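# Find the slack control line and open its clutch

## Task

Five control lines run into the grey console, and one of them has come free inside so nothing is pulling on it; this cannot be seen, only found by handling the lines. Identify that slack line and use its red lever to open its clutch fully, so that it remains open on its own after release. The attempt fails if any other clutch's lever is lifted to or close to its opening point, even briefly as a test, or if any other line is allowed to slide into the console. A result that holds only because the robot is still pressing does not count. Finish by releasing and moving the gripper away. Nothing may be knocked or placed off the table.

## Robot and tools

Robot: a single seven-joint arm with a two-finger parallel gripper and one camera, cam_wrist (504x504 fisheye), mounted on the hand. There are no other arms.

Frames: positions in results are in the scene frame, in metres. Its origin sits on the table surface straight beneath the arm base; +z is up, and +y points left when facing along +x. The base itself may be slightly tilted. end_effector_position is the spot between the pads when closed, and end_effector_quat_wxyz gives orientation as w,x,y,z. In the gripper's own axes the fingers extend along +z and open and close along y. Closed fingertips stick out roughly 33 mm past the reported point, open ones about 9 mm; closing also pushes the tips about 24 mm further out, so keep that clearance above surfaces. The reported hand position gets less accurate at long reach.

Joint order, used in every row and every per-joint list: waist, shoulder, upper arm roll, elbow, forearm roll, wrist pitch, wrist roll. Ranges in radians: waist -2.744..2.744, shoulder -1.784..1.784, upper arm roll -2.901..2.901, elbow -3.042..-0.152, forearm roll -2.807..2.807, wrist pitch 0.544..4.517, wrist roll -3.016..3.016. True ends may differ by up to 0.018 rad. A target beyond a range by more than 0.018 and further out than the current angle is rejected; one beyond the true end is clipped there, and the result may say "joint sent to its limit".

A row is 10 numbers: seven absolute joint target angles in radians (not offsets), then gripper position, force_limit and speed, each in -1..1. Gripper position: +1 fully open (140 mm), about -0.8 pads touching, -1 close until blocked. force_limit: about 14 N at -1, 60 N at 0, 107 N at +1. speed: about 30, 140, 250 mm/s at -1, 0, +1.

Tools:
- execute_actions(actions): a list of actions run in sequence. Each action is a list of up to 15 rows, one row per 1/30 s step; if fewer rows are given the last one is repeated to fill 15 steps. An empty list just returns the current state and images.
- move(target, speed, blocking): target is one absolute row as above. speed is the top rate in rad/s for the joint with the longest way to go, 0.01 to 2, default 0.5. Joints travel in sync, so the hand traces a curve; paths are clamped to 0.5..10 s and do not avoid obstacles. Gripper values apply at the start. blocking=false returns after 0.5 s while motion continues; until an ending is reported, other moves and execute_actions are refused, so use wait or stop first.
- wait(seconds): 0 to 10; the arm keeps its last command, and any running move continues.
- stop(): brakes a running move; it needs space to slow down, and the fingers are not stopped.
- zoom_image(camera, region): camera is "cam_wrist"; region is [x0, y0, x1, y1] in image pixels from the top-left, at most 504 by 504.
- finished_scene(scene): pass the number of the current scene to end it; irreversible, and it reports success. Only call it once the clutch stays open with the robot released and clear.

Motion limits: each step, joint targets are kept within a lead of the measured angle (0.248 rad for the first four joints, 0.677 forearm roll, 0.715 wrist pitch, 1.54 wrist roll), and all are pulled back if the hand would jump more than 70 mm. A long motion may therefore need several actions; resend the remainder if it stops short. To keep a joint where it is, resend its "Joint targets" value.

Reading results: Joint positions and Joint velocities are per joint in rad and rad/s; Joint targets are what the joints are currently driven toward. Step readings mark HELD where a row was held back. "joint command not followed" means the clearance check changed targets. A move adds a "move:" line with its ending (done, off_target, moving, held, fault), limits=held or none, and the joint furthest from target. object_status: 0 moving, 1 stopped while opening, 2 stopped while closing (a grip), 3 reached position or pads met. position_measured runs from 3 (open) to 230 (closed) counts, not linearly. To squeeze harder while gripping, raise force_limit and nudge position, e.g. -1 to -0.98. Results also include camera images and any changed calibration.

Avoid: contact torque reaching a joint's load limit (waist 35, shoulder 35, upper arm roll 32, elbow 30, forearm roll, wrist pitch and wrist roll 12 N m) or outside force reaching 40 N, including a held object's weight; either halts the arm for 10 s and drops the rest of the call. Fast contact and targets set deep past a surface push hard. Long holding under load heats motors; heed MOTOR HOT warnings before an over-temperature stop. Do not lift any lever other than the slack line's near its opening point, do not let other lines feed into the console, and keep everything on the table. The simulation continues while you compose replies, holding the last command.

Each tool is called after "Emit:" in YAML: its name, and indented under it one key for each argument.

## Session

Emit:
execute_actions:
  actions: []

Scene clock: 0.00 s.
end_effector_position=(+0.2520, +0.2948, +0.2543) position_measured=3 object_status=3 end_effector_quat_wxyz=(+0.420, +0.780, +0.463, +0.032)
Joint names: [waist, shoulder, upper arm roll, elbow, forearm roll, wrist pitch, wrist roll]
Joint positions: [ 1.22  -0.038  0.098 -2.216 -0.597  1.528 -1.116]
Joint velocities: [-0.001  0.    -0.    -0.     0.     0.001 -0.002]
Joint targets: [1.220 -0.038 0.098 -2.216 -0.597 1.528 -1.116]

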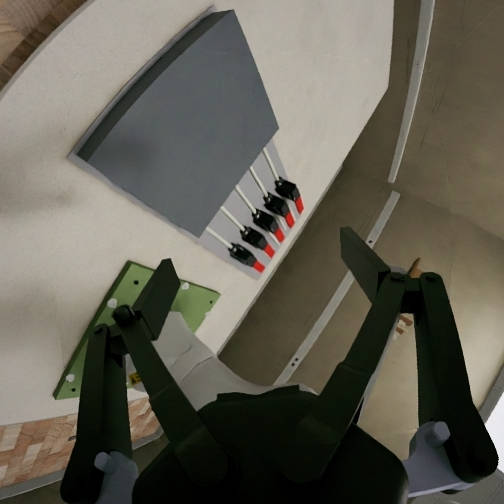

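Emit:
move:
  target: [-0.3,-0.2,0,-2.0,0,1.8,0,1,0,0]
  speed: 0.6

Scene clock: 4.23 s.
end_effector_position=(+0.4779, -0.1322, +0.3518) position_measured=3 object_status=3 end_effector_quat_wxyz=(-0.003, -0.607, +0.795, -0.004)
Joint names: [waist, shoulder, upper arm roll, elbow, forearm roll, wrist pitch, wrist roll]
Joint positions: [-0.298 -0.199 -0.002 -2.001 -0.004  1.798 -0.005]
Joint velocities: [ 0.    -0.001  0.     0.    -0.    -0.     0.006]
Joint targets: [-0.300 -0.200 0.000 -2.000 0.000 1.800 -0.000]
move: done; limits=none; farthest joint: the wrist roll, 0.005 radians from its target (1.116 radians at the start)
camera_calibration (this result's frames):
cam_wrist: T_world_to_cam=[[-0.900502, 0.434836, 0.00360056, 0.490063], [0.391471, 0.807038, 0.442086, -0.224902], [0.189329, 0.399509, -0.896965, 0.461531], [0, 0, 0, 1]] pos_world=[0.441964, -0.215979, 0.511639]

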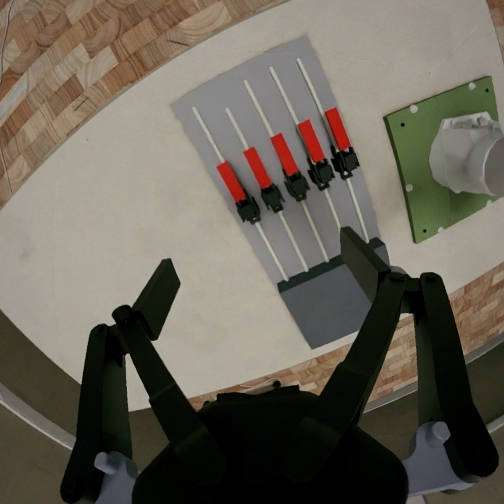

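Emit:
zoom_image:
  camera: "cam_wrist"
  region: [170, 40, 420, 300]

Region (170, 40, 420, 300) of cam_wrist's 504x504 image, scaled by 1.938, with more detail than that image has; it fills the left 485 columns of this view, and the rest is white.

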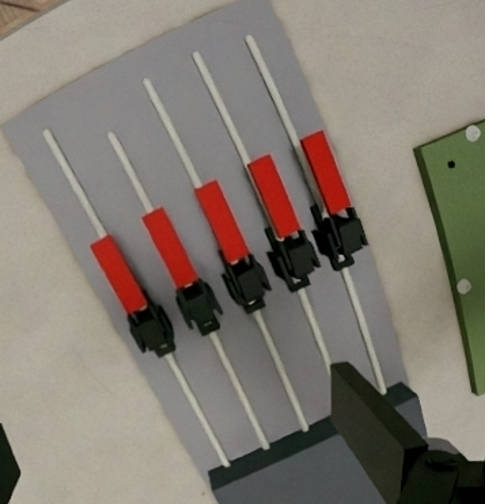

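Emit:
move:
  target: [-0.515,0.27,0,-2.094,0,2.364,-0.485,-0.35,-1,0]

Scene clock: 7.87 s.
end_effector_position=(+0.5105, -0.2706, +0.1001) position_measured=173 object_status=3 end_effector_quat_wxyz=(+0.004, +0.705, -0.709, +0.003)
Joint names: [waist, shoulder, upper arm roll, elbow, forearm roll, wrist pitch, wrist roll]
Joint positions: [-0.514  0.271 -0.001 -2.095 -0.004  2.362 -0.48 ]
Joint velocities: [-0.     0.    -0.001 -0.    -0.001 -0.    -0.007]
Joint targets: [-0.515 0.270 0.000 -2.094 0.000 2.364 -0.485]
move: done; limits=none; farthest joint: the wrist roll, 0.005 radians from its target (0.482 radians at the start)
camera_calibration (this result's frames):
cam_wrist: T_world_to_cam=[[-0.982372, 0.186774, 0.00775844, 0.554828], [0.170853, 0.880243, 0.442699, 0.117618], [0.0758553, 0.436221, -0.896637, 0.352704], [0, 0, 0, 1]] pos_world=[0.498198, -0.361016, 0.259874]

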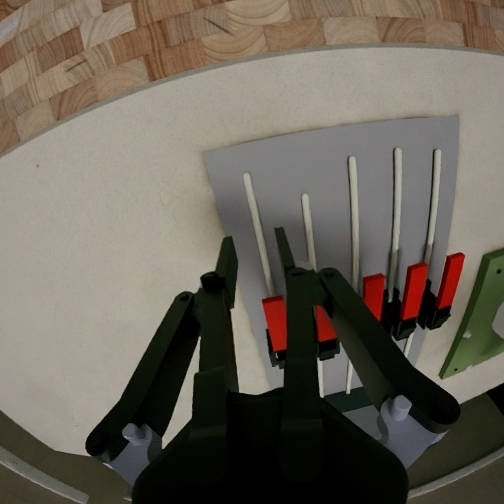

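Emit:
move:
  target: [-0.515,0.3606,0,-2.111,0,2.472,-0.485,-0.35,-1,0]
  speed: 0.15

Emit:
move:
  target: [-0.515,0.3606,0,-2.111,0,2.472,-0.485,-1,-1,-0.5]

Scene clock: 9.67 s.
end_effector_position=(+0.5117, -0.2714, +0.0519) position_measured=173 object_status=3 end_effector_quat_wxyz=(+0.003, +0.706, -0.708, +0.004)
Joint names: [waist, shoulder, upper arm roll, elbow, forearm roll, wrist pitch, wrist roll]
Joint positions: [-0.514  0.36  -0.001 -2.111 -0.004  2.469 -0.482]
Joint velocities: [ 0.001  0.    -0.    -0.    -0.     0.005 -0.   ]
Joint targets: [-0.515 0.361 0.000 -2.111 0.000 2.472 -0.485]
move: done; limits=none; farthest joint: the forearm roll, 0.004 radians from its target (0.004 radians at the start)
camera_calibration (this result's frames):
cam_wrist: T_world_to_cam=[[-0.982763, 0.184809, 0.00470196, 0.556327], [0.167816, 0.881151, 0.442054, 0.14133], [0.0775525, 0.435223, -0.896976, 0.308596], [0, 0, 0, 1]] pos_world=[0.499088, -0.361655, 0.211712]

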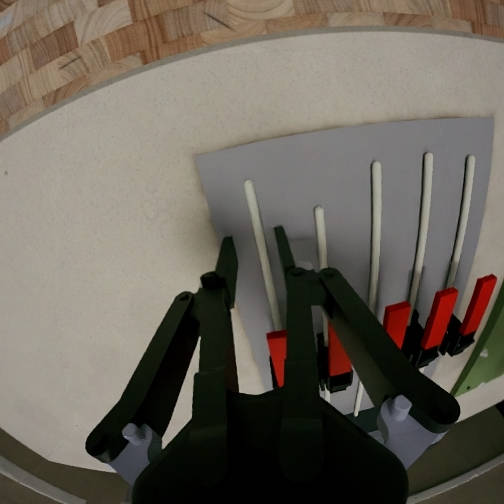

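Scene clock: 10.37 s.
end_effector_position=(+0.5118, -0.2715, +0.0519) position_measured=220 object_status=2 end_effector_quat_wxyz=(+0.003, +0.706, -0.708, +0.004)
Joint names: [waist, shoulder, upper arm roll, elbow, forearm roll, wrist pitch, wrist roll]
Joint positions: [-0.514  0.36  -0.001 -2.111 -0.004  2.47  -0.482]
Joint velocities: [ 0.     0.001  0.001 -0.    -0.    -0.001 -0.   ]
Joint targets: [-0.515 0.361 0.000 -2.111 0.000 2.472 -0.485]
move: done; limits=none; farthest joint: the forearm roll, 0.004 radians from its target (0.004 radians at the start)
camera_calibration (this result's frames):
cam_wrist: T_world_to_cam=[[-0.98277, 0.184782, 0.00429324, 0.556474], [0.167623, 0.881241, 0.441947, 0.141476], [0.0778804, 0.435052, -0.897031, 0.308436], [0, 0, 0, 1]] pos_world=[0.499151, -0.361686, 0.211763]

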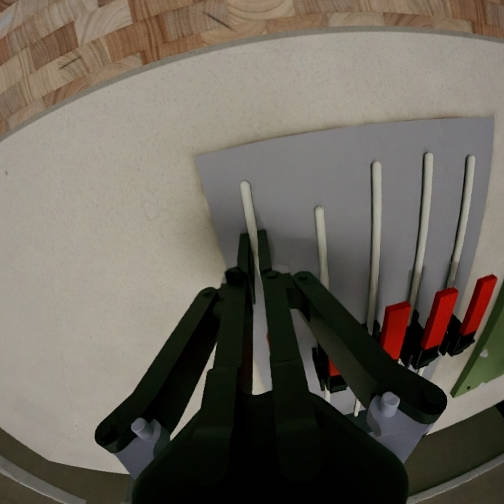

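Emit:
move:
  target: [-0.553,0.389,0,-2.0644,0,2.4536,-0.523,-1,-1,-0.5]
  speed: 0.04

Scene clock: 12.20 s.
end_effector_position=(+0.5132, -0.2730, +0.0505) position_measured=220 object_status=2 end_effector_quat_wxyz=(+0.000, +0.714, -0.700, -0.010)
Joint names: [waist, shoulder, upper arm roll, elbow, forearm roll, wrist pitch, wrist roll]
Joint positions: [-0.535  0.383  0.015 -2.071  0.007  2.428 -0.517]
Joint velocities: [ 0.     0.    -0.001  0.     0.    -0.001 -0.006]
Joint targets: [-0.553 0.389 0.000 -2.064 0.000 2.454 -0.523]
move: off_target; limits=none; farthest joint: the wrist pitch, 0.026 radians from its target (0.016 radians at the start)
camera_calibration (this result's frames):
cam_wrist: T_world_to_cam=[[-0.986215, 0.163615, 0.0246938, 0.553019], [0.156536, 0.874158, 0.459722, 0.146089], [0.0536311, 0.45725, -0.88772, 0.325783], [0, 0, 0, 1]] pos_world=[0.505056, -0.367152, 0.208388]

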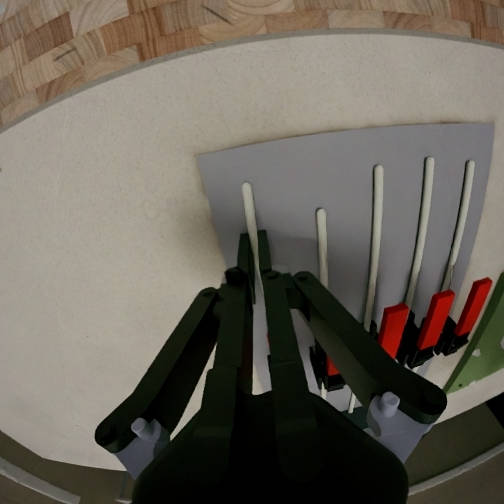

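Emit:
move:
  target: [-0.515,0.3606,0,-2.111,0,2.472,-0.485,-1,-1,-0.5]
  speed: 0.1

Emit:
move:
  target: [-0.515,0.3606,0,-2.111,0,2.472,-0.485,-0.4,-1,0]

Emit:
move:
  target: [-0.515,0.295,0,-2.098,0,2.393,-0.485,-0.4,-1,0]
  speed: 0.25

Emit:
move:
  target: [-0.55,0.157,0,-2.305,0,2.462,-0.52,-0.4,-1,0]
  speed: 0.3

Emit:
move:
  target: [-0.55,0.2314,0,-2.3147,0,2.546,-0.52,-0.4,-1,0]
  speed: 0.15

Emit:
move:
  target: [-0.55,0.2314,0,-2.3147,0,2.546,-0.52,-1,-1,-0.5]

Emit:
move:
  target: [-0.583,0.2554,0,-2.278,0,2.533,-0.553,-1,-1,-0.5]
  speed: 0.04

Scene clock: 14.10 s.
end_effector_position=(+0.5120, -0.2713, +0.0515) position_measured=220 object_status=2 end_effector_quat_wxyz=(+0.001, +0.707, -0.708, +0.003)
Joint names: [waist, shoulder, upper arm roll, elbow, forearm roll, wrist pitch, wrist roll]
Joint positions: [-0.517  0.361  0.001 -2.11   0.003  2.469 -0.49 ]
Joint velocities: [-0.001 -0.     0.001 -0.    -0.     0.002  0.006]
Joint targets: [-0.515 0.361 0.000 -2.111 0.000 2.472 -0.485]
move: done; limits=none; farthest joint: the wrist roll, 0.005 radians from its target (0.034 radians at the start)
camera_calibration (this result's frames):
cam_wrist: T_world_to_cam=[[-0.983059, 0.183257, 0.00340347, 0.556378], [0.165465, 0.879321, 0.44656, 0.141834], [0.0788426, 0.439558, -0.894747, 0.308608], [0, 0, 0, 1]] pos_world=[0.499152, -0.362329, 0.210895]

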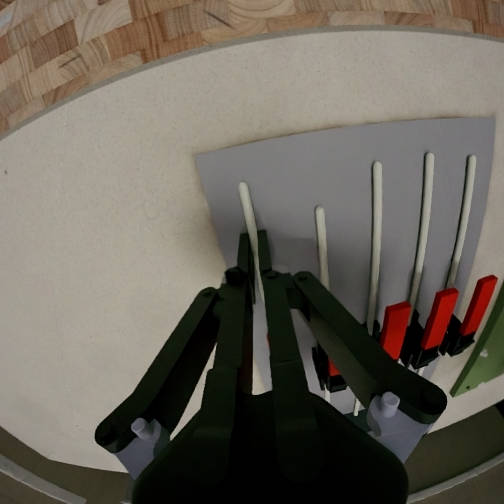

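Scene clock: 14.80 s.
end_effector_position=(+0.5121, -0.2712, +0.0515) position_measured=179 object_status=3 end_effector_quat_wxyz=(+0.000, +0.706, -0.708, +0.004)
Joint names: [waist, shoulder, upper arm roll, elbow, forearm roll, wrist pitch, wrist roll]
Joint positions: [-0.517  0.361  0.001 -2.11   0.003  2.47  -0.489]
Joint velocities: [ 0.001  0.001 -0.001  0.     0.001  0.     0.004]
Joint targets: [-0.515 0.361 0.000 -2.111 0.000 2.472 -0.485]
move: done; limits=none; farthest joint: the wrist roll, 0.004 radians from its target (0.005 radians at the start)
camera_calibration (this result's frames):
cam_wrist: T_world_to_cam=[[-0.98287, 0.184272, 0.00305145, 0.55668], [0.166227, 0.879229, 0.446458, 0.141332], [0.0795869, 0.439317, -0.8948, 0.308084], [0, 0, 0, 1]] pos_world=[0.499132, -0.362191, 0.210876]

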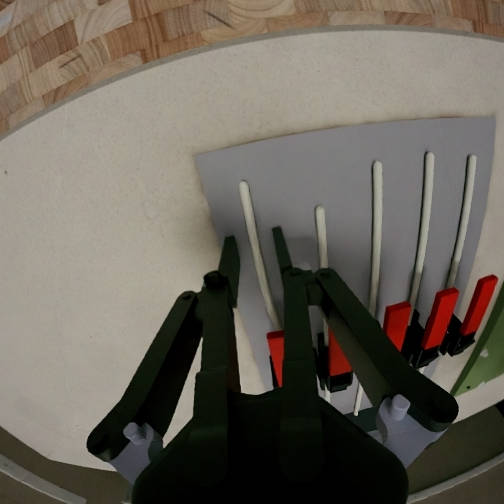

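Scene clock: 15.87 s.
end_effector_position=(+0.5134, -0.2716, +0.0879) position_measured=179 object_status=3 end_effector_quat_wxyz=(-0.000, +0.706, -0.708, +0.005)
Joint names: [waist, shoulder, upper arm roll, elbow, forearm roll, wrist pitch, wrist roll]
Joint positions: [-0.517  0.295  0.001 -2.098  0.003  2.396 -0.488]
Joint velocities: [ 0.001 -0.001  0.001 -0.001 -0.001 -0.005 -0.   ]
Joint targets: [-0.515 0.295 0.000 -2.098 0.000 2.393 -0.485]
move: done; limits=none; farthest joint: the forearm roll, 0.003 radians from its target (0.003 radians at the start)
camera_calibration (this result's frames):
cam_wrist: T_world_to_cam=[[-0.98283, 0.184511, -0.000218363, 0.558206], [0.16508, 0.879859, 0.445643, 0.125992], [0.082418, 0.437955, -0.895211, 0.338939], [0, 0, 0, 1]] pos_world=[0.499889, -0.36229, 0.247396]

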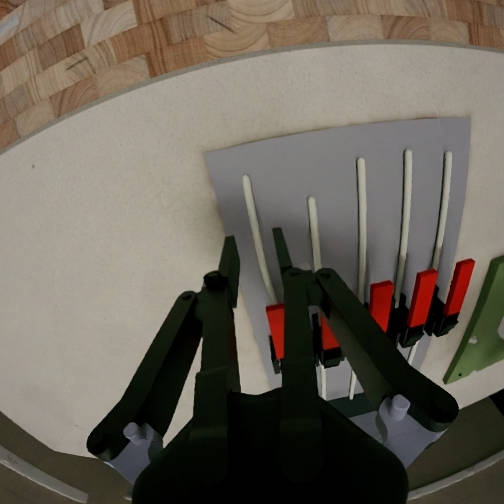

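Scene clock: 17.17 s.
end_effector_position=(+0.4547, -0.2590, +0.0862) position_measured=179 object_status=3 end_effector_quat_wxyz=(+0.001, +0.705, -0.710, +0.003)
Joint names: [waist, shoulder, upper arm roll, elbow, forearm roll, wrist pitch, wrist roll]
Joint positions: [-0.548  0.159  0.001 -2.304  0.003  2.459 -0.515]
Joint velocities: [-0.001 -0.    -0.    -0.001  0.     0.004 -0.006]
Joint targets: [-0.550 0.157 0.000 -2.305 0.000 2.462 -0.520]
move: done; limits=none; farthest joint: the wrist roll, 0.005 radians from its target (0.032 radians at the start)
camera_calibration (this result's frames):
cam_wrist: T_world_to_cam=[[-0.98192, 0.189238, 0.00464453, 0.498662], [0.171343, 0.878103, 0.446739, 0.121981], [0.0804617, 0.439458, -0.894652, 0.337994], [0, 0, 0, 1]] pos_world=[0.441551, -0.350012, 0.245577]

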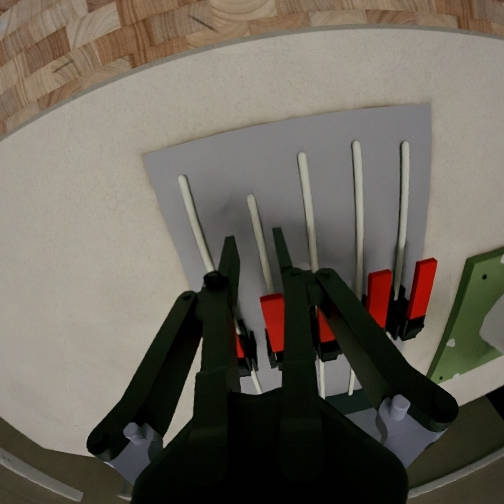

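Scene clock: 18.37 s.
end_effector_position=(+0.4551, -0.2595, +0.0520) position_measured=179 object_status=3 end_effector_quat_wxyz=(+0.001, +0.705, -0.709, +0.004)
Joint names: [waist, shoulder, upper arm roll, elbow, forearm roll, wrist pitch, wrist roll]
Joint positions: [-0.548  0.23   0.001 -2.314  0.003  2.543 -0.516]
Joint velocities: [-0.    -0.     0.002  0.    -0.001  0.004  0.001]
Joint targets: [-0.550 0.231 0.000 -2.315 0.000 2.546 -0.520]
move: done; limits=none; farthest joint: the wrist roll, 0.004 radians from its target (0.005 radians at the start)
camera_calibration (this result's frames):
cam_wrist: T_world_to_cam=[[-0.982187, 0.187879, 0.00313142, 0.499153], [0.169518, 0.878765, 0.446134, 0.138732], [0.0810672, 0.438718, -0.894961, 0.307067], [0, 0, 0, 1]] pos_world=[0.441851, -0.350408, 0.211357]

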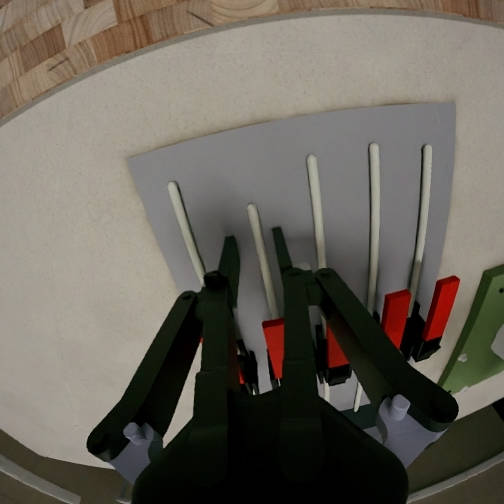

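Scene clock: 19.07 s.
end_effector_position=(+0.4552, -0.2596, +0.0520) position_measured=220 object_status=2 end_effector_quat_wxyz=(+0.001, +0.705, -0.709, +0.004)
Joint names: [waist, shoulder, upper arm roll, elbow, forearm roll, wrist pitch, wrist roll]
Joint positions: [-0.548  0.23   0.001 -2.314  0.003  2.544 -0.517]
Joint velocities: [ 0.     0.    -0.001  0.     0.     0.001 -0.002]
Joint targets: [-0.550 0.231 0.000 -2.315 0.000 2.546 -0.520]
move: done; limits=none; farthest joint: the forearm roll, 0.003 radians from its target (0.003 radians at the start)
camera_calibration (this result's frames):
cam_wrist: T_world_to_cam=[[-0.982209, 0.18777, 0.00282939, 0.499246], [0.169297, 0.878856, 0.446039, 0.138878], [0.0812662, 0.438583, -0.895009, 0.306985], [0, 0, 0, 1]] pos_world=[0.441905, -0.350436, 0.211396]

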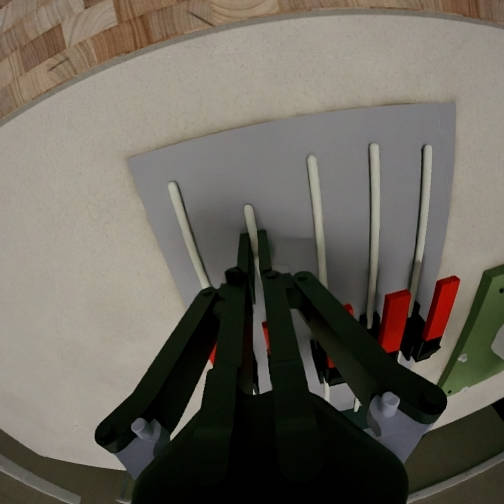

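Scene clock: 20.53 s.
end_effector_position=(+0.4561, -0.2608, +0.0506) position_measured=220 object_status=2 end_effector_quat_wxyz=(+0.001, +0.714, -0.700, -0.008)
Joint names: [waist, shoulder, upper arm roll, elbow, forearm roll, wrist pitch, wrist roll]
Joint positions: [-0.565  0.249  0.015 -2.284  0.006  2.51  -0.547]
Joint velocities: [ 0.     0.     0.    -0.    -0.    -0.    -0.005]
Joint targets: [-0.583 0.255 0.000 -2.278 0.000 2.533 -0.553]
move: off_target; limits=none; farthest joint: the wrist pitch, 0.023 radians from its target (0.011 radians at the start)
camera_calibration (this result's frames):
cam_wrist: T_world_to_cam=[[-0.986383, 0.163013, 0.0217806, 0.494807], [0.154846, 0.875908, 0.456954, 0.145695], [0.0554118, 0.454105, -0.889224, 0.321719], [0, 0, 0, 1]] pos_world=[0.447682, -0.35437, 0.208727]

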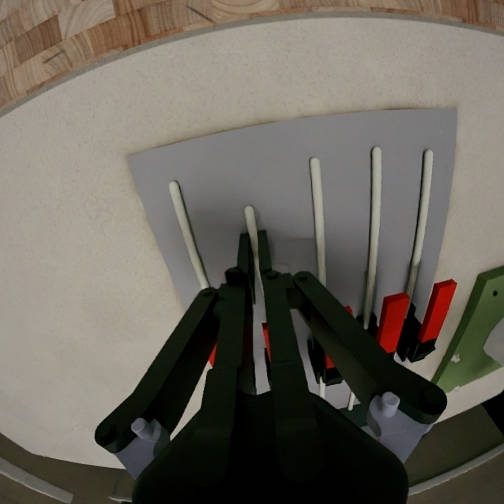

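Emit:
move:
  target: [-0.55,0.2314,0,-2.3147,0,2.546,-0.52,-1,-1,-0.5]
  speed: 0.1

Emit:
move:
  target: [-0.55,0.157,0,-2.305,0,2.462,-0.52,-0.4,-1,1]
  speed: 0.15

Emit:
move:
  target: [-0.609,0.0317,0,-2.479,0,2.511,-0.579,-0.4,-1,0]
  speed: 0.3

Emit:
move:
  target: [-0.609,0.1147,0,-2.489,0,2.6036,-0.579,-0.4,-1,0]
  speed: 0.15

Emit:
move:
  target: [-0.609,0.1147,0,-2.489,0,2.6036,-0.579,-1,-1,-0.5]

Emit:
move:
  target: [-0.644,0.1407,0,-2.451,0,2.592,-0.614,-1,-1,-0.5]
  speed: 0.04

Scene clock: 22.17 s.
end_effector_position=(+0.4546, -0.2599, +0.0515) position_measured=220 object_status=2 end_effector_quat_wxyz=(+0.000, +0.707, -0.707, +0.003)
Joint names: [waist, shoulder, upper arm roll, elbow, forearm roll, wrist pitch, wrist roll]
Joint positions: [-0.551  0.232  0.003 -2.313  0.004  2.542 -0.525]
Joint velocities: [ 0.    -0.001  0.002 -0.    -0.001  0.001  0.006]
Joint targets: [-0.550 0.231 0.000 -2.315 0.000 2.546 -0.520]
move: done; limits=none; farthest joint: the wrist roll, 0.005 radians from its target (0.029 radians at the start)
camera_calibration (this result's frames):
cam_wrist: T_world_to_cam=[[-0.983406, 0.181367, 0.00441256, 0.497498], [0.164158, 0.87921, 0.447261, 0.141848], [0.0772391, 0.440563, -0.894393, 0.309023], [0, 0, 0, 1]] pos_world=[0.442088, -0.351088, 0.21075]

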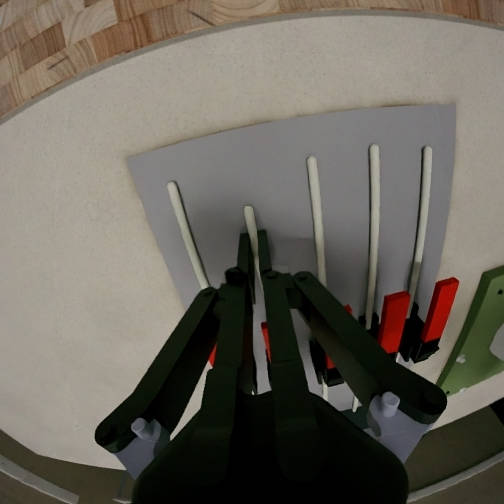

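Scene clock: 23.30 s.
end_effector_position=(+0.4549, -0.2606, +0.0864) position_measured=179 object_status=3 end_effector_quat_wxyz=(+0.000, +0.707, -0.708, +0.005)
Joint names: [waist, shoulder, upper arm roll, elbow, forearm roll, wrist pitch, wrist roll]
Joint positions: [-0.551  0.158  0.002 -2.305  0.004  2.465 -0.524]
Joint velocities: [-0.    -0.001 -0.001 -0.     0.    -0.004  0.   ]
Joint targets: [-0.550 0.157 0.000 -2.305 0.000 2.462 -0.520]
move: done; limits=none; farthest joint: the forearm roll, 0.004 radians from its target (0.004 radians at the start)
camera_calibration (this result's frames):
cam_wrist: T_world_to_cam=[[-0.983038, 0.183403, 0.000603179, 0.498442], [0.164449, 0.87998, 0.445635, 0.127004], [0.0812, 0.438176, -0.895214, 0.338207], [0, 0, 0, 1]] pos_world=[0.44164, -0.351371, 0.24587]

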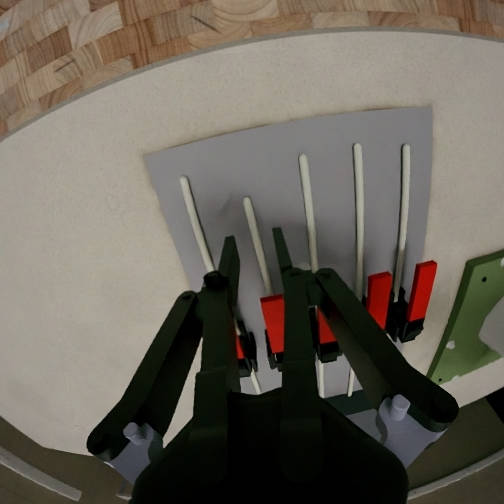

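Scene clock: 24.70 s.
end_effector_position=(+0.3962, -0.2579, +0.0855) position_measured=179 object_status=3 end_effector_quat_wxyz=(+0.001, +0.704, -0.710, +0.003)
Joint names: [waist, shoulder, upper arm roll, elbow, forearm roll, wrist pitch, wrist roll]
Joint positions: [-0.607  0.033  0.001 -2.478  0.004  2.509 -0.574]
Joint velocities: [ 0.001 -0.     0.001 -0.    -0.001 -0.    -0.004]
Joint targets: [-0.609 0.032 0.000 -2.479 0.000 2.511 -0.579]
move: done; limits=none; farthest joint: the wrist roll, 0.005 radians from its target (0.055 radians at the start)
camera_calibration (this result's frames):
cam_wrist: T_world_to_cam=[[-0.981821, 0.18977, 0.00390794, 0.441113], [0.171524, 0.878224, 0.446434, 0.131358], [0.0812879, 0.438988, -0.894808, 0.341164], [0, 0, 0, 1]] pos_world=[0.38283, -0.348838, 0.24491]

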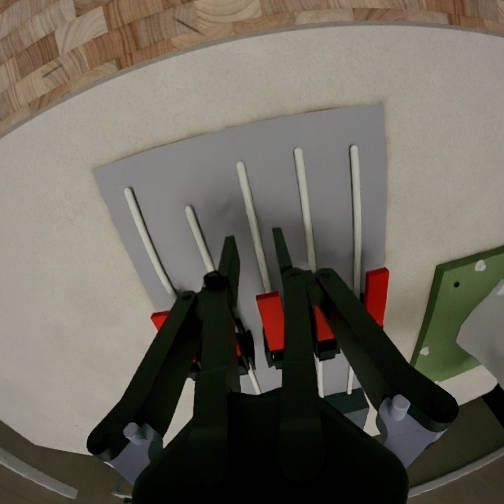

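Scene clock: 25.93 s.
end_effector_position=(+0.3965, -0.2585, +0.0517) position_measured=179 object_status=3 end_effector_quat_wxyz=(+0.001, +0.705, -0.709, +0.004)
Joint names: [waist, shoulder, upper arm roll, elbow, forearm roll, wrist pitch, wrist roll]
Joint positions: [-0.607  0.113  0.001 -2.488  0.004  2.601 -0.575]
Joint velocities: [-0.001 -0.     0.001  0.     0.001  0.006 -0.001]
Joint targets: [-0.609 0.115 0.000 -2.489 0.000 2.604 -0.579]
move: done; limits=none; farthest joint: the forearm roll, 0.004 radians from its target (0.004 radians at the start)
camera_calibration (this result's frames):
cam_wrist: T_world_to_cam=[[-0.982097, 0.188358, 0.00278829, 0.44147], [0.169825, 0.878869, 0.445813, 0.147731], [0.0815218, 0.438305, -0.895122, 0.31087], [0, 0, 0, 1]] pos_world=[0.383135, -0.349246, 0.211175]

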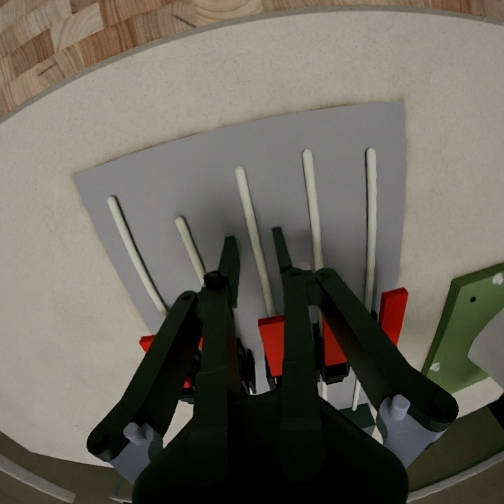

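Scene clock: 26.63 s.
end_effector_position=(+0.3966, -0.2585, +0.0518) position_measured=220 object_status=2 end_effector_quat_wxyz=(+0.001, +0.705, -0.709, +0.004)
Joint names: [waist, shoulder, upper arm roll, elbow, forearm roll, wrist pitch, wrist roll]
Joint positions: [-0.607  0.113  0.001 -2.488  0.004  2.601 -0.576]
Joint velocities: [-0.001 -0.001  0.001  0.001 -0.001 -0.001 -0.   ]
Joint targets: [-0.609 0.115 0.000 -2.489 0.000 2.604 -0.579]
move: done; limits=none; farthest joint: the forearm roll, 0.004 radians from its target (0.004 radians at the start)
camera_calibration (this result's frames):
cam_wrist: T_world_to_cam=[[-0.982118, 0.188249, 0.00265112, 0.441501], [0.169673, 0.878924, 0.445762, 0.14782], [0.0815842, 0.43824, -0.895148, 0.310848], [0, 0, 0, 1]] pos_world=[0.383165, -0.34926, 0.211192]

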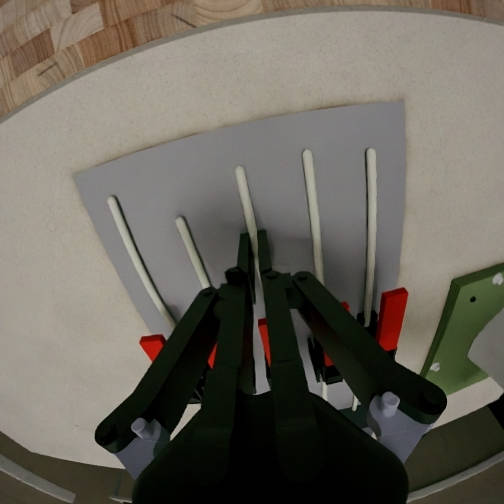

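Scene clock: 28.17 s.
end_effector_position=(+0.3973, -0.2601, +0.0500) position_measured=220 object_status=2 end_effector_quat_wxyz=(+0.001, +0.714, -0.700, -0.008)
Joint names: [waist, shoulder, upper arm roll, elbow, forearm roll, wrist pitch, wrist roll]
Joint positions: [-0.625  0.134  0.015 -2.458  0.006  2.567 -0.608]
Joint velocities: [-0.001  0.     0.    -0.001  0.001 -0.    -0.007]
Joint targets: [-0.644 0.141 0.000 -2.451 0.000 2.592 -0.614]
move: off_target; limits=none; farthest joint: the wrist pitch, 0.025 radians from its target (0.009 radians at the start)
camera_calibration (this result's frames):
cam_wrist: T_world_to_cam=[[-0.986534, 0.161922, 0.0230583, 0.436409], [0.154451, 0.875936, 0.457036, 0.154567], [0.0538065, 0.454443, -0.889149, 0.324857], [0, 0, 0, 1]] pos_world=[0.38918, -0.353684, 0.208141]

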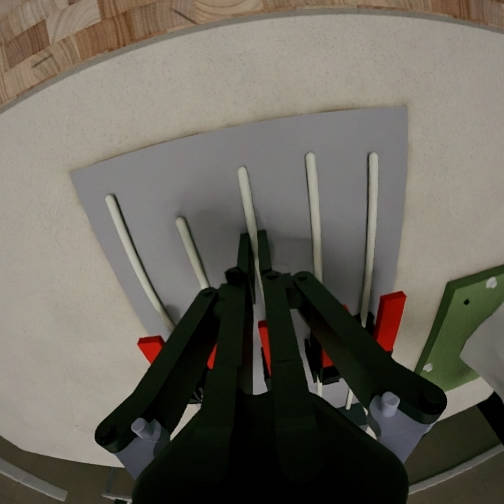

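Emit:
move:
  target: [-0.609,0.1147,0,-2.489,0,2.6036,-0.579,-1,-1,-0.5]
  speed: 0.1

Emit:
move:
  target: [-0.609,-0.062,0,-2.45,0,2.388,-0.579,-0.4,-1,1]
  speed: 0.25

Emit:
move:
  target: [0.051,-0.5722,0,-2.9287,0,2.3565,0.081,0.23,-1,0]
  speed: 0.5

Scene clock: 30.03 s.
end_effector_position=(+0.3958, -0.2590, +0.0511) position_measured=220 object_status=2 end_effector_quat_wxyz=(+0.001, +0.707, -0.707, +0.003)
Joint names: [waist, shoulder, upper arm roll, elbow, forearm roll, wrist pitch, wrist roll]
Joint positions: [-0.61   0.115  0.002 -2.488  0.004  2.6   -0.584]
Joint velocities: [ 0.001 -0.001  0.    -0.001 -0.001  0.001  0.005]
Joint targets: [-0.609 0.115 0.000 -2.489 0.000 2.604 -0.579]
move: done; limits=none; farthest joint: the wrist roll, 0.005 radians from its target (0.031 radians at the start)
camera_calibration (this result's frames):
cam_wrist: T_world_to_cam=[[-0.983283, 0.182035, 0.00426876, 0.439601], [0.164742, 0.879394, 0.446684, 0.150752], [0.0775583, 0.43992, -0.894682, 0.312562], [0, 0, 0, 1]] pos_world=[0.383176, -0.350095, 0.210429]

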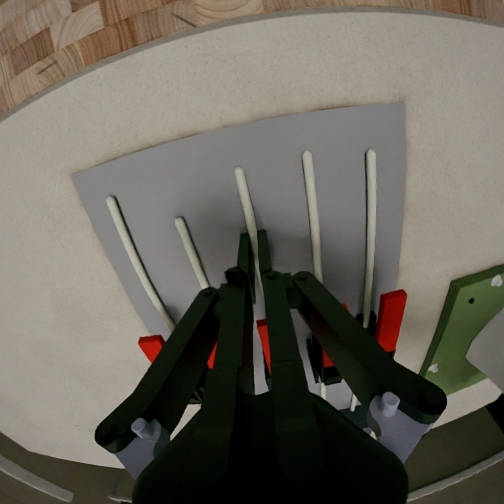

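Scene clock: 31.60 s.
end_effector_position=(+0.3961, -0.2590, +0.1308) position_measured=179 object_status=3 end_effector_quat_wxyz=(+0.000, +0.707, -0.708, +0.005)
Joint names: [waist, shoulder, upper arm roll, elbow, forearm roll, wrist pitch, wrist roll]
Joint positions: [-0.61  -0.061  0.002 -2.45   0.004  2.391 -0.582]
Joint velocities: [ 0.001  0.    -0.    -0.002 -0.    -0.005  0.001]
Joint targets: [-0.609 -0.062 0.000 -2.450 0.000 2.388 -0.579]
move: done; limits=none; farthest joint: the forearm roll, 0.004 radians from its target (0.004 radians at the start)
camera_calibration (this result's frames):
cam_wrist: T_world_to_cam=[[-0.982982, 0.1837, 0.000567015, 0.440344], [0.164723, 0.880062, 0.445374, 0.115435], [0.081316, 0.437888, -0.895344, 0.381886], [0, 0, 0, 1]] pos_world=[0.382782, -0.349704, 0.290258]

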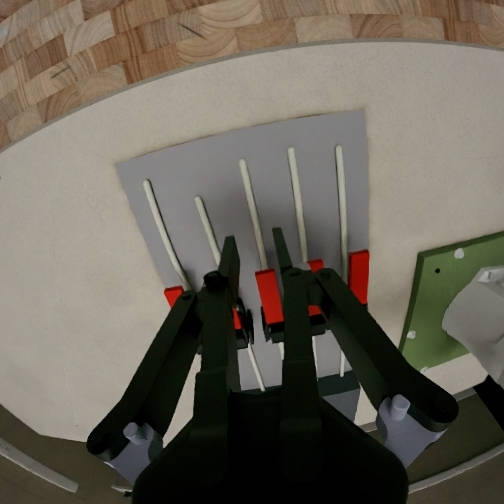

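Scene clock: 34.33 s.
end_effector_position=(+0.3155, +0.0258, +0.1286) position_measured=100 object_status=3 end_effector_quat_wxyz=(+0.000, +0.707, -0.708, +0.004)
Joint names: [waist, shoulder, upper arm roll, elbow, forearm roll, wrist pitch, wrist roll]
Joint positions: [ 0.049 -0.571  0.001 -2.928  0.003  2.358  0.076]
Joint velocities: [ 0.001  0.     0.    -0.001 -0.001 -0.001  0.007]
Joint targets: [0.051 -0.572 0.000 -2.929 0.000 2.357 0.081]
move: done; limits=none; farthest joint: the wrist roll, 0.005 radians from its target (0.663 radians at the start)
camera_calibration (this result's frames):
cam_wrist: T_world_to_cam=[[-0.983001, 0.183591, 0.0018207, 0.308664], [0.165121, 0.87968, 0.44598, -0.121126], [0.0802763, 0.438699, -0.895041, 0.262081], [0, 0, 0, 1]] pos_world=[0.302378, -0.065091, 0.288031]

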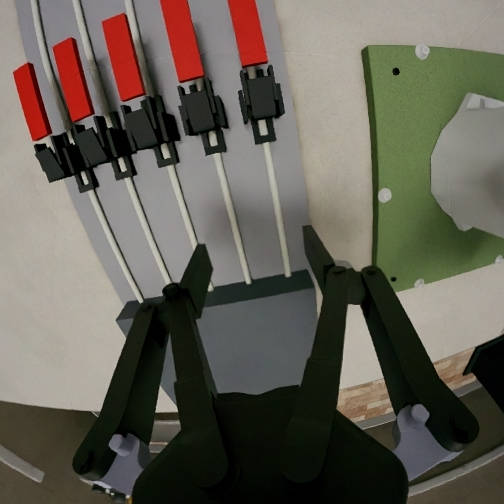

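Emit:
move:
  target: [0.051,-0.2777,0,-2.988,0,2.711,0.081,0.23,-1,0]
  speed: 0.25

Emit:
move:
  target: [0.051,-0.2777,0,-2.988,0,2.711,0.081,-0.3,-1,-1]

Emit:
move:
  target: [0.051,-0.2777,0,-2.988,0,2.711,0.081,0.23,-1,-0.5]

Scene clock: 37.43 s.
end_effector_position=(+0.3156, +0.0247, +0.0442) position_measured=100 object_status=3 end_effector_quat_wxyz=(+0.001, +0.706, -0.708, +0.004)
Joint names: [waist, shoulder, upper arm roll, elbow, forearm roll, wrist pitch, wrist roll]
Joint positions: [ 0.049 -0.279  0.001 -2.987  0.003  2.708  0.078]
Joint velocities: [-0.    -0.    -0.     0.    -0.     0.004 -0.   ]
Joint targets: [0.051 -0.278 0.000 -2.988 0.000 2.711 0.081]
move: done; limits=none; farthest joint: the forearm roll, 0.003 radians from its target (0.003 radians at the start)
camera_calibration (this result's frames):
cam_wrist: T_world_to_cam=[[-0.982584, 0.185802, 0.00250725, 0.308878], [0.16748, 0.879684, 0.445091, -0.083285], [0.0804931, 0.437759, -0.895482, 0.186964], [0, 0, 0, 1]] pos_world=[0.302398, -0.0659708, 0.203718]

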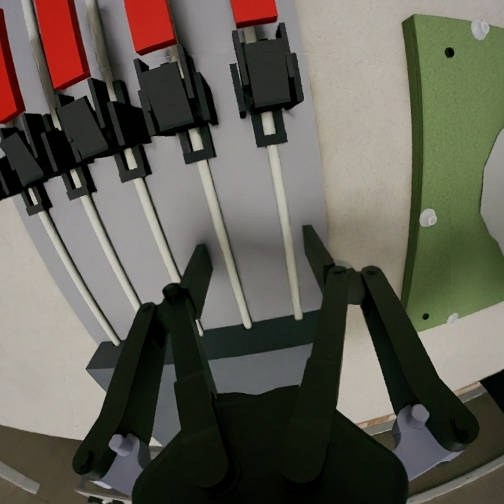

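Scene clock: 39.03 s.
end_effector_position=(+0.3164, +0.0247, +0.0444) position_measured=167 object_status=3 end_effector_quat_wxyz=(+0.000, +0.706, -0.708, +0.005)
Joint names: [waist, shoulder, upper arm roll, elbow, forearm roll, wrist pitch, wrist roll]
Joint positions: [ 0.049 -0.279  0.    -2.987  0.002  2.711  0.078]
Joint velocities: [ 0.    -0.     0.001 -0.     0.    -0.    -0.001]
Joint targets: [0.051 -0.278 0.000 -2.988 0.000 2.711 0.081]
move: done; limits=none; farthest joint: the wrist roll, 0.003 radians from its target (0.003 radians at the start)
camera_calibration (this result's frames):
cam_wrist: T_world_to_cam=[[-0.982711, 0.185147, -0.0000506513, 0.309916], [0.165748, 0.879868, 0.445376, -0.0829454], [0.0825045, 0.437667, -0.895344, 0.186458], [0, 0, 0, 1]] pos_world=[0.302922, -0.0660056, 0.203902]

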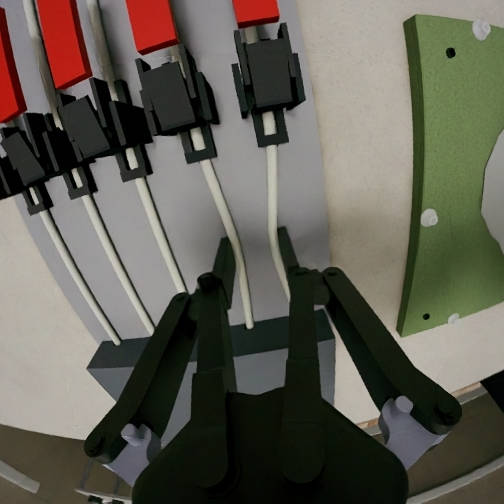

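Scene clock: 39.73 s.
end_effector_position=(+0.3161, +0.0246, +0.0443) position_measured=100 object_status=0 end_effector_quat_wxyz=(+0.000, +0.706, -0.708, +0.005)
Joint names: [waist, shoulder, upper arm roll, elbow, forearm roll, wrist pitch, wrist roll]
Joint positions: [ 0.049 -0.279  0.    -2.987  0.002  2.71   0.078]
Joint velocities: [-0.001 -0.     0.     0.    -0.    -0.001 -0.002]
Joint targets: [0.051 -0.278 0.000 -2.988 0.000 2.711 0.081]
move: done; limits=none; farthest joint: the wrist roll, 0.003 radians from its target (0.003 radians at the start)
camera_calibration (this result's frames):
cam_wrist: T_world_to_cam=[[-0.982709, 0.185157, 0.00077327, 0.309577], [0.166136, 0.879895, 0.445178, -0.0829263], [0.0817475, 0.437609, -0.895442, 0.186616], [0, 0, 0, 1]] pos_world=[0.302746, -0.0660188, 0.203781]

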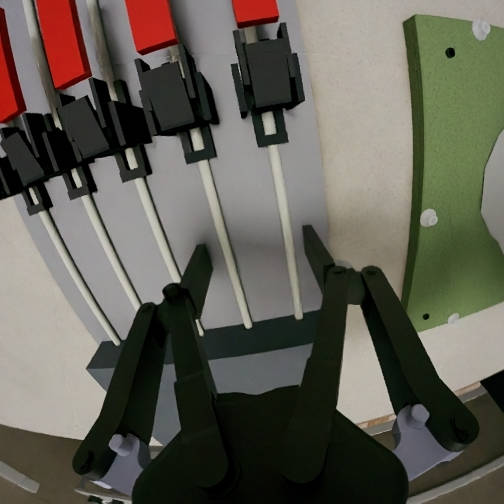

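Emit:
move:
  target: [0.051,-0.5722,0,-2.9287,0,2.3565,0.081,0.23,-1,0]
  speed: 0.4

Emit:
move:
  target: [-0.764,-0.316,0,-2.7208,0,2.405,-0.734,-0.4,-1,0]
  speed: 0.6

Emit:
move:
  target: [-0.764,-0.0945,0,-2.7675,0,2.673,-0.734,-0.4,-1,0]
  speed: 0.25

Emit:
move:
  target: [-0.764,-0.0945,0,-2.7675,0,2.673,-0.734,-1,-1,-0.5]

Emit:
move:
  target: [-0.801,-0.059,0,-2.7245,0,2.6655,-0.771,-1,-1,-0.5]
  speed: 0.04

Scene clock: 42.13 s.
end_effector_position=(+0.3148, +0.0255, +0.1279) position_measured=100 object_status=3 end_effector_quat_wxyz=(+0.001, +0.706, -0.708, +0.004)
Joint names: [waist, shoulder, upper arm roll, elbow, forearm roll, wrist pitch, wrist roll]
Joint positions: [ 0.049 -0.571  0.    -2.929  0.002  2.359  0.078]
Joint velocities: [-0.001 -0.001  0.001 -0.    -0.001 -0.004  0.001]
Joint targets: [0.051 -0.572 0.000 -2.929 0.000 2.357 0.081]
move: done; limits=none; farthest joint: the wrist pitch, 0.003 radians from its target (0.354 radians at the start)
camera_calibration (this result's frames):
cam_wrist: T_world_to_cam=[[-0.982785, 0.184734, 0.00261862, 0.307859], [0.166557, 0.879772, 0.445265, -0.120871], [0.0799515, 0.438036, -0.895395, 0.261798], [0, 0, 0, 1]] pos_world=[0.30176, -0.0652098, 0.287426]

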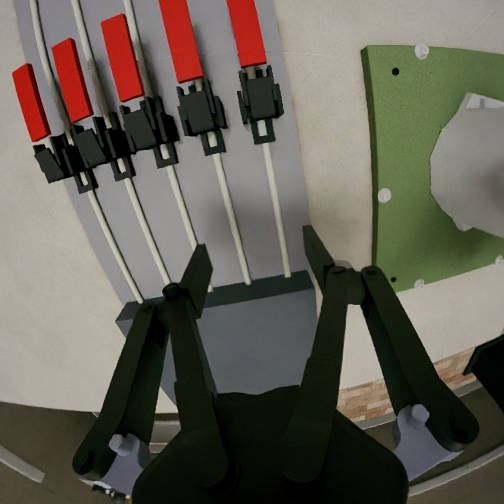

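Scene clock: 44.97 s.
end_effector_position=(+0.2863, -0.2582, +0.1307) position_measured=179 object_status=3 end_effector_quat_wxyz=(+0.001, +0.704, -0.710, +0.004)
Joint names: [waist, shoulder, upper arm roll, elbow, forearm roll, wrist pitch, wrist roll]
Joint positions: [-0.762 -0.317 -0.001 -2.722  0.002  2.403 -0.729]
Joint velocities: [ 0.    -0.001  0.    -0.002  0.    -0.    -0.006]
Joint targets: [-0.764 -0.316 0.000 -2.721 0.000 2.405 -0.734]
move: done; limits=none; farthest joint: the wrist roll, 0.005 radians from its target (0.812 radians at the start)
camera_calibration (this result's frames):
cam_wrist: T_world_to_cam=[[-0.981645, 0.190696, 0.00277474, 0.333461], [0.17189, 0.878344, 0.446056, 0.130205], [0.082624, 0.438346, -0.895001, 0.390111], [0, 0, 0, 1]] pos_world=[0.272727, -0.348958, 0.290146]

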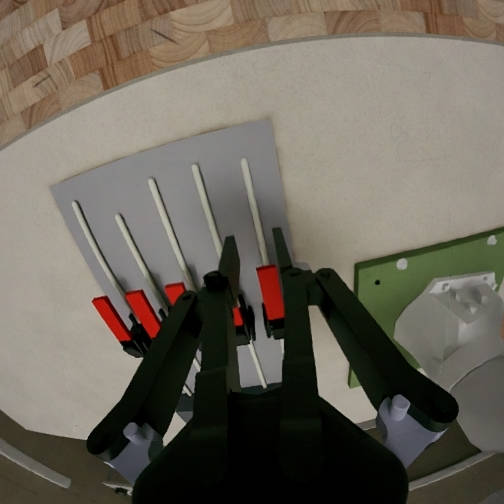

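Scene clock: 46.77 s.
end_effector_position=(+0.2871, -0.2596, +0.0514) position_measured=179 object_status=3 end_effector_quat_wxyz=(+0.001, +0.704, -0.710, +0.004)
Joint names: [waist, shoulder, upper arm roll, elbow, forearm roll, wrist pitch, wrist roll]
Joint positions: [-0.762 -0.096 -0.001 -2.767  0.002  2.67  -0.731]
Joint velocities: [-0.001  0.001  0.    -0.     0.     0.004 -0.   ]
Joint targets: [-0.764 -0.095 0.000 -2.768 0.000 2.673 -0.734]
move: done; limits=none; farthest joint: the wrist pitch, 0.003 radians from its target (0.270 radians at the start)
camera_calibration (this result's frames):
cam_wrist: T_world_to_cam=[[-0.98187, 0.189541, 0.00241986, 0.334521], [0.170797, 0.879087, 0.445011, 0.167337], [0.0822207, 0.437357, -0.895522, 0.319537], [0, 0, 0, 1]] pos_world=[0.273603, -0.350261, 0.210876]

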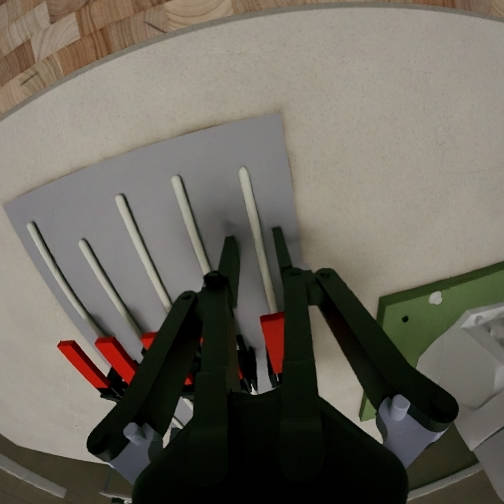

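Scene clock: 47.47 s.
end_effector_position=(+0.2872, -0.2597, +0.0514) position_measured=220 object_status=2 end_effector_quat_wxyz=(+0.001, +0.704, -0.710, +0.004)
Joint names: [waist, shoulder, upper arm roll, elbow, forearm roll, wrist pitch, wrist roll]
Joint positions: [-0.762 -0.096 -0.001 -2.767  0.002  2.671 -0.731]
Joint velocities: [-0.     0.001  0.001  0.002  0.     0.001 -0.002]
Joint targets: [-0.764 -0.095 0.000 -2.768 0.000 2.673 -0.734]
move: done; limits=none; farthest joint: the wrist roll, 0.003 radians from its target (0.003 radians at the start)
camera_calibration (this result's frames):
cam_wrist: T_world_to_cam=[[-0.981881, 0.189487, 0.00223614, 0.334576], [0.170677, 0.879161, 0.444911, 0.167429], [0.082339, 0.437231, -0.895572, 0.319488], [0, 0, 0, 1]] pos_world=[0.273631, -0.350285, 0.210885]

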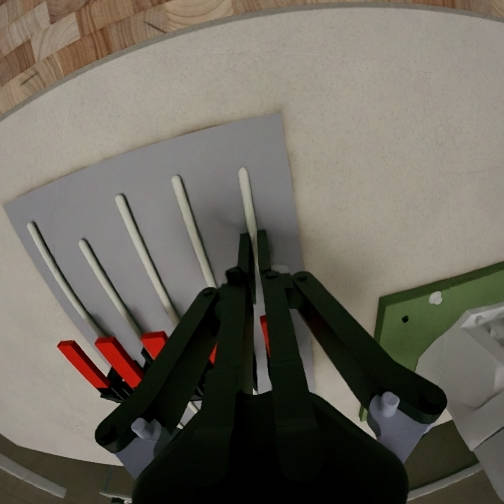

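Scene clock: 58.43 s.
end_effector_position=(+0.2882, -0.2606, +0.0501) position_measured=220 object_status=2 end_effector_quat_wxyz=(+0.001, +0.711, -0.703, -0.007)
Joint names: [waist, shoulder, upper arm roll, elbow, forearm roll, wrist pitch, wrist roll]
Joint positions: [-0.775 -0.076  0.012 -2.74   0.005  2.641 -0.752]
Joint velocities: [ 0.    -0.     0.    -0.001  0.    -0.001 -0.001]
Joint targets: [-0.777 -0.073 0.011 -2.740 0.005 2.644 -0.752]
FORCE FAULT: contact force on the arm reached its limit, and the arm stopped for 10 seconds. The contact can be on any part of the arm, not only on its tool. That time counts as 20 of the actions that you can send in this scene. The arm's remaining commands of this call were not run. The arm holds still and accepts commands again. Move the arm away from the contact; if what it grips holds it there, let go first. Pushing or pulling that hard again can fault the arm again.
move: fault; limits=none; farthest joint: the waist, 0.026 radians from its target (0.039 radians at the start)
camera_calibration (this result's frames):
cam_wrist: T_world_to_cam=[[-0.985041, 0.170981, 0.0214244, 0.330849], [0.161826, 0.875167, 0.455956, 0.169604], [0.0592098, 0.452603, -0.889744, 0.329033], [0, 0, 0, 1]] pos_world=[0.278972, -0.353922, 0.208335]

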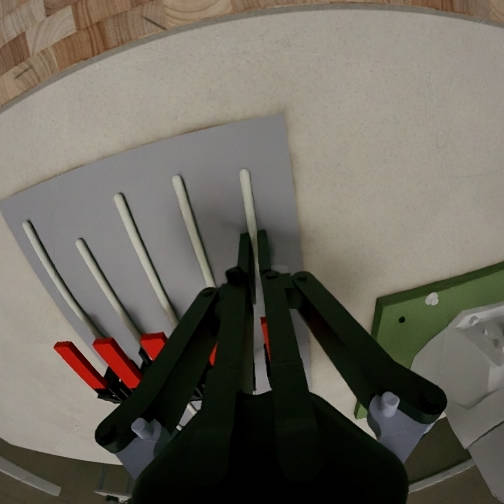

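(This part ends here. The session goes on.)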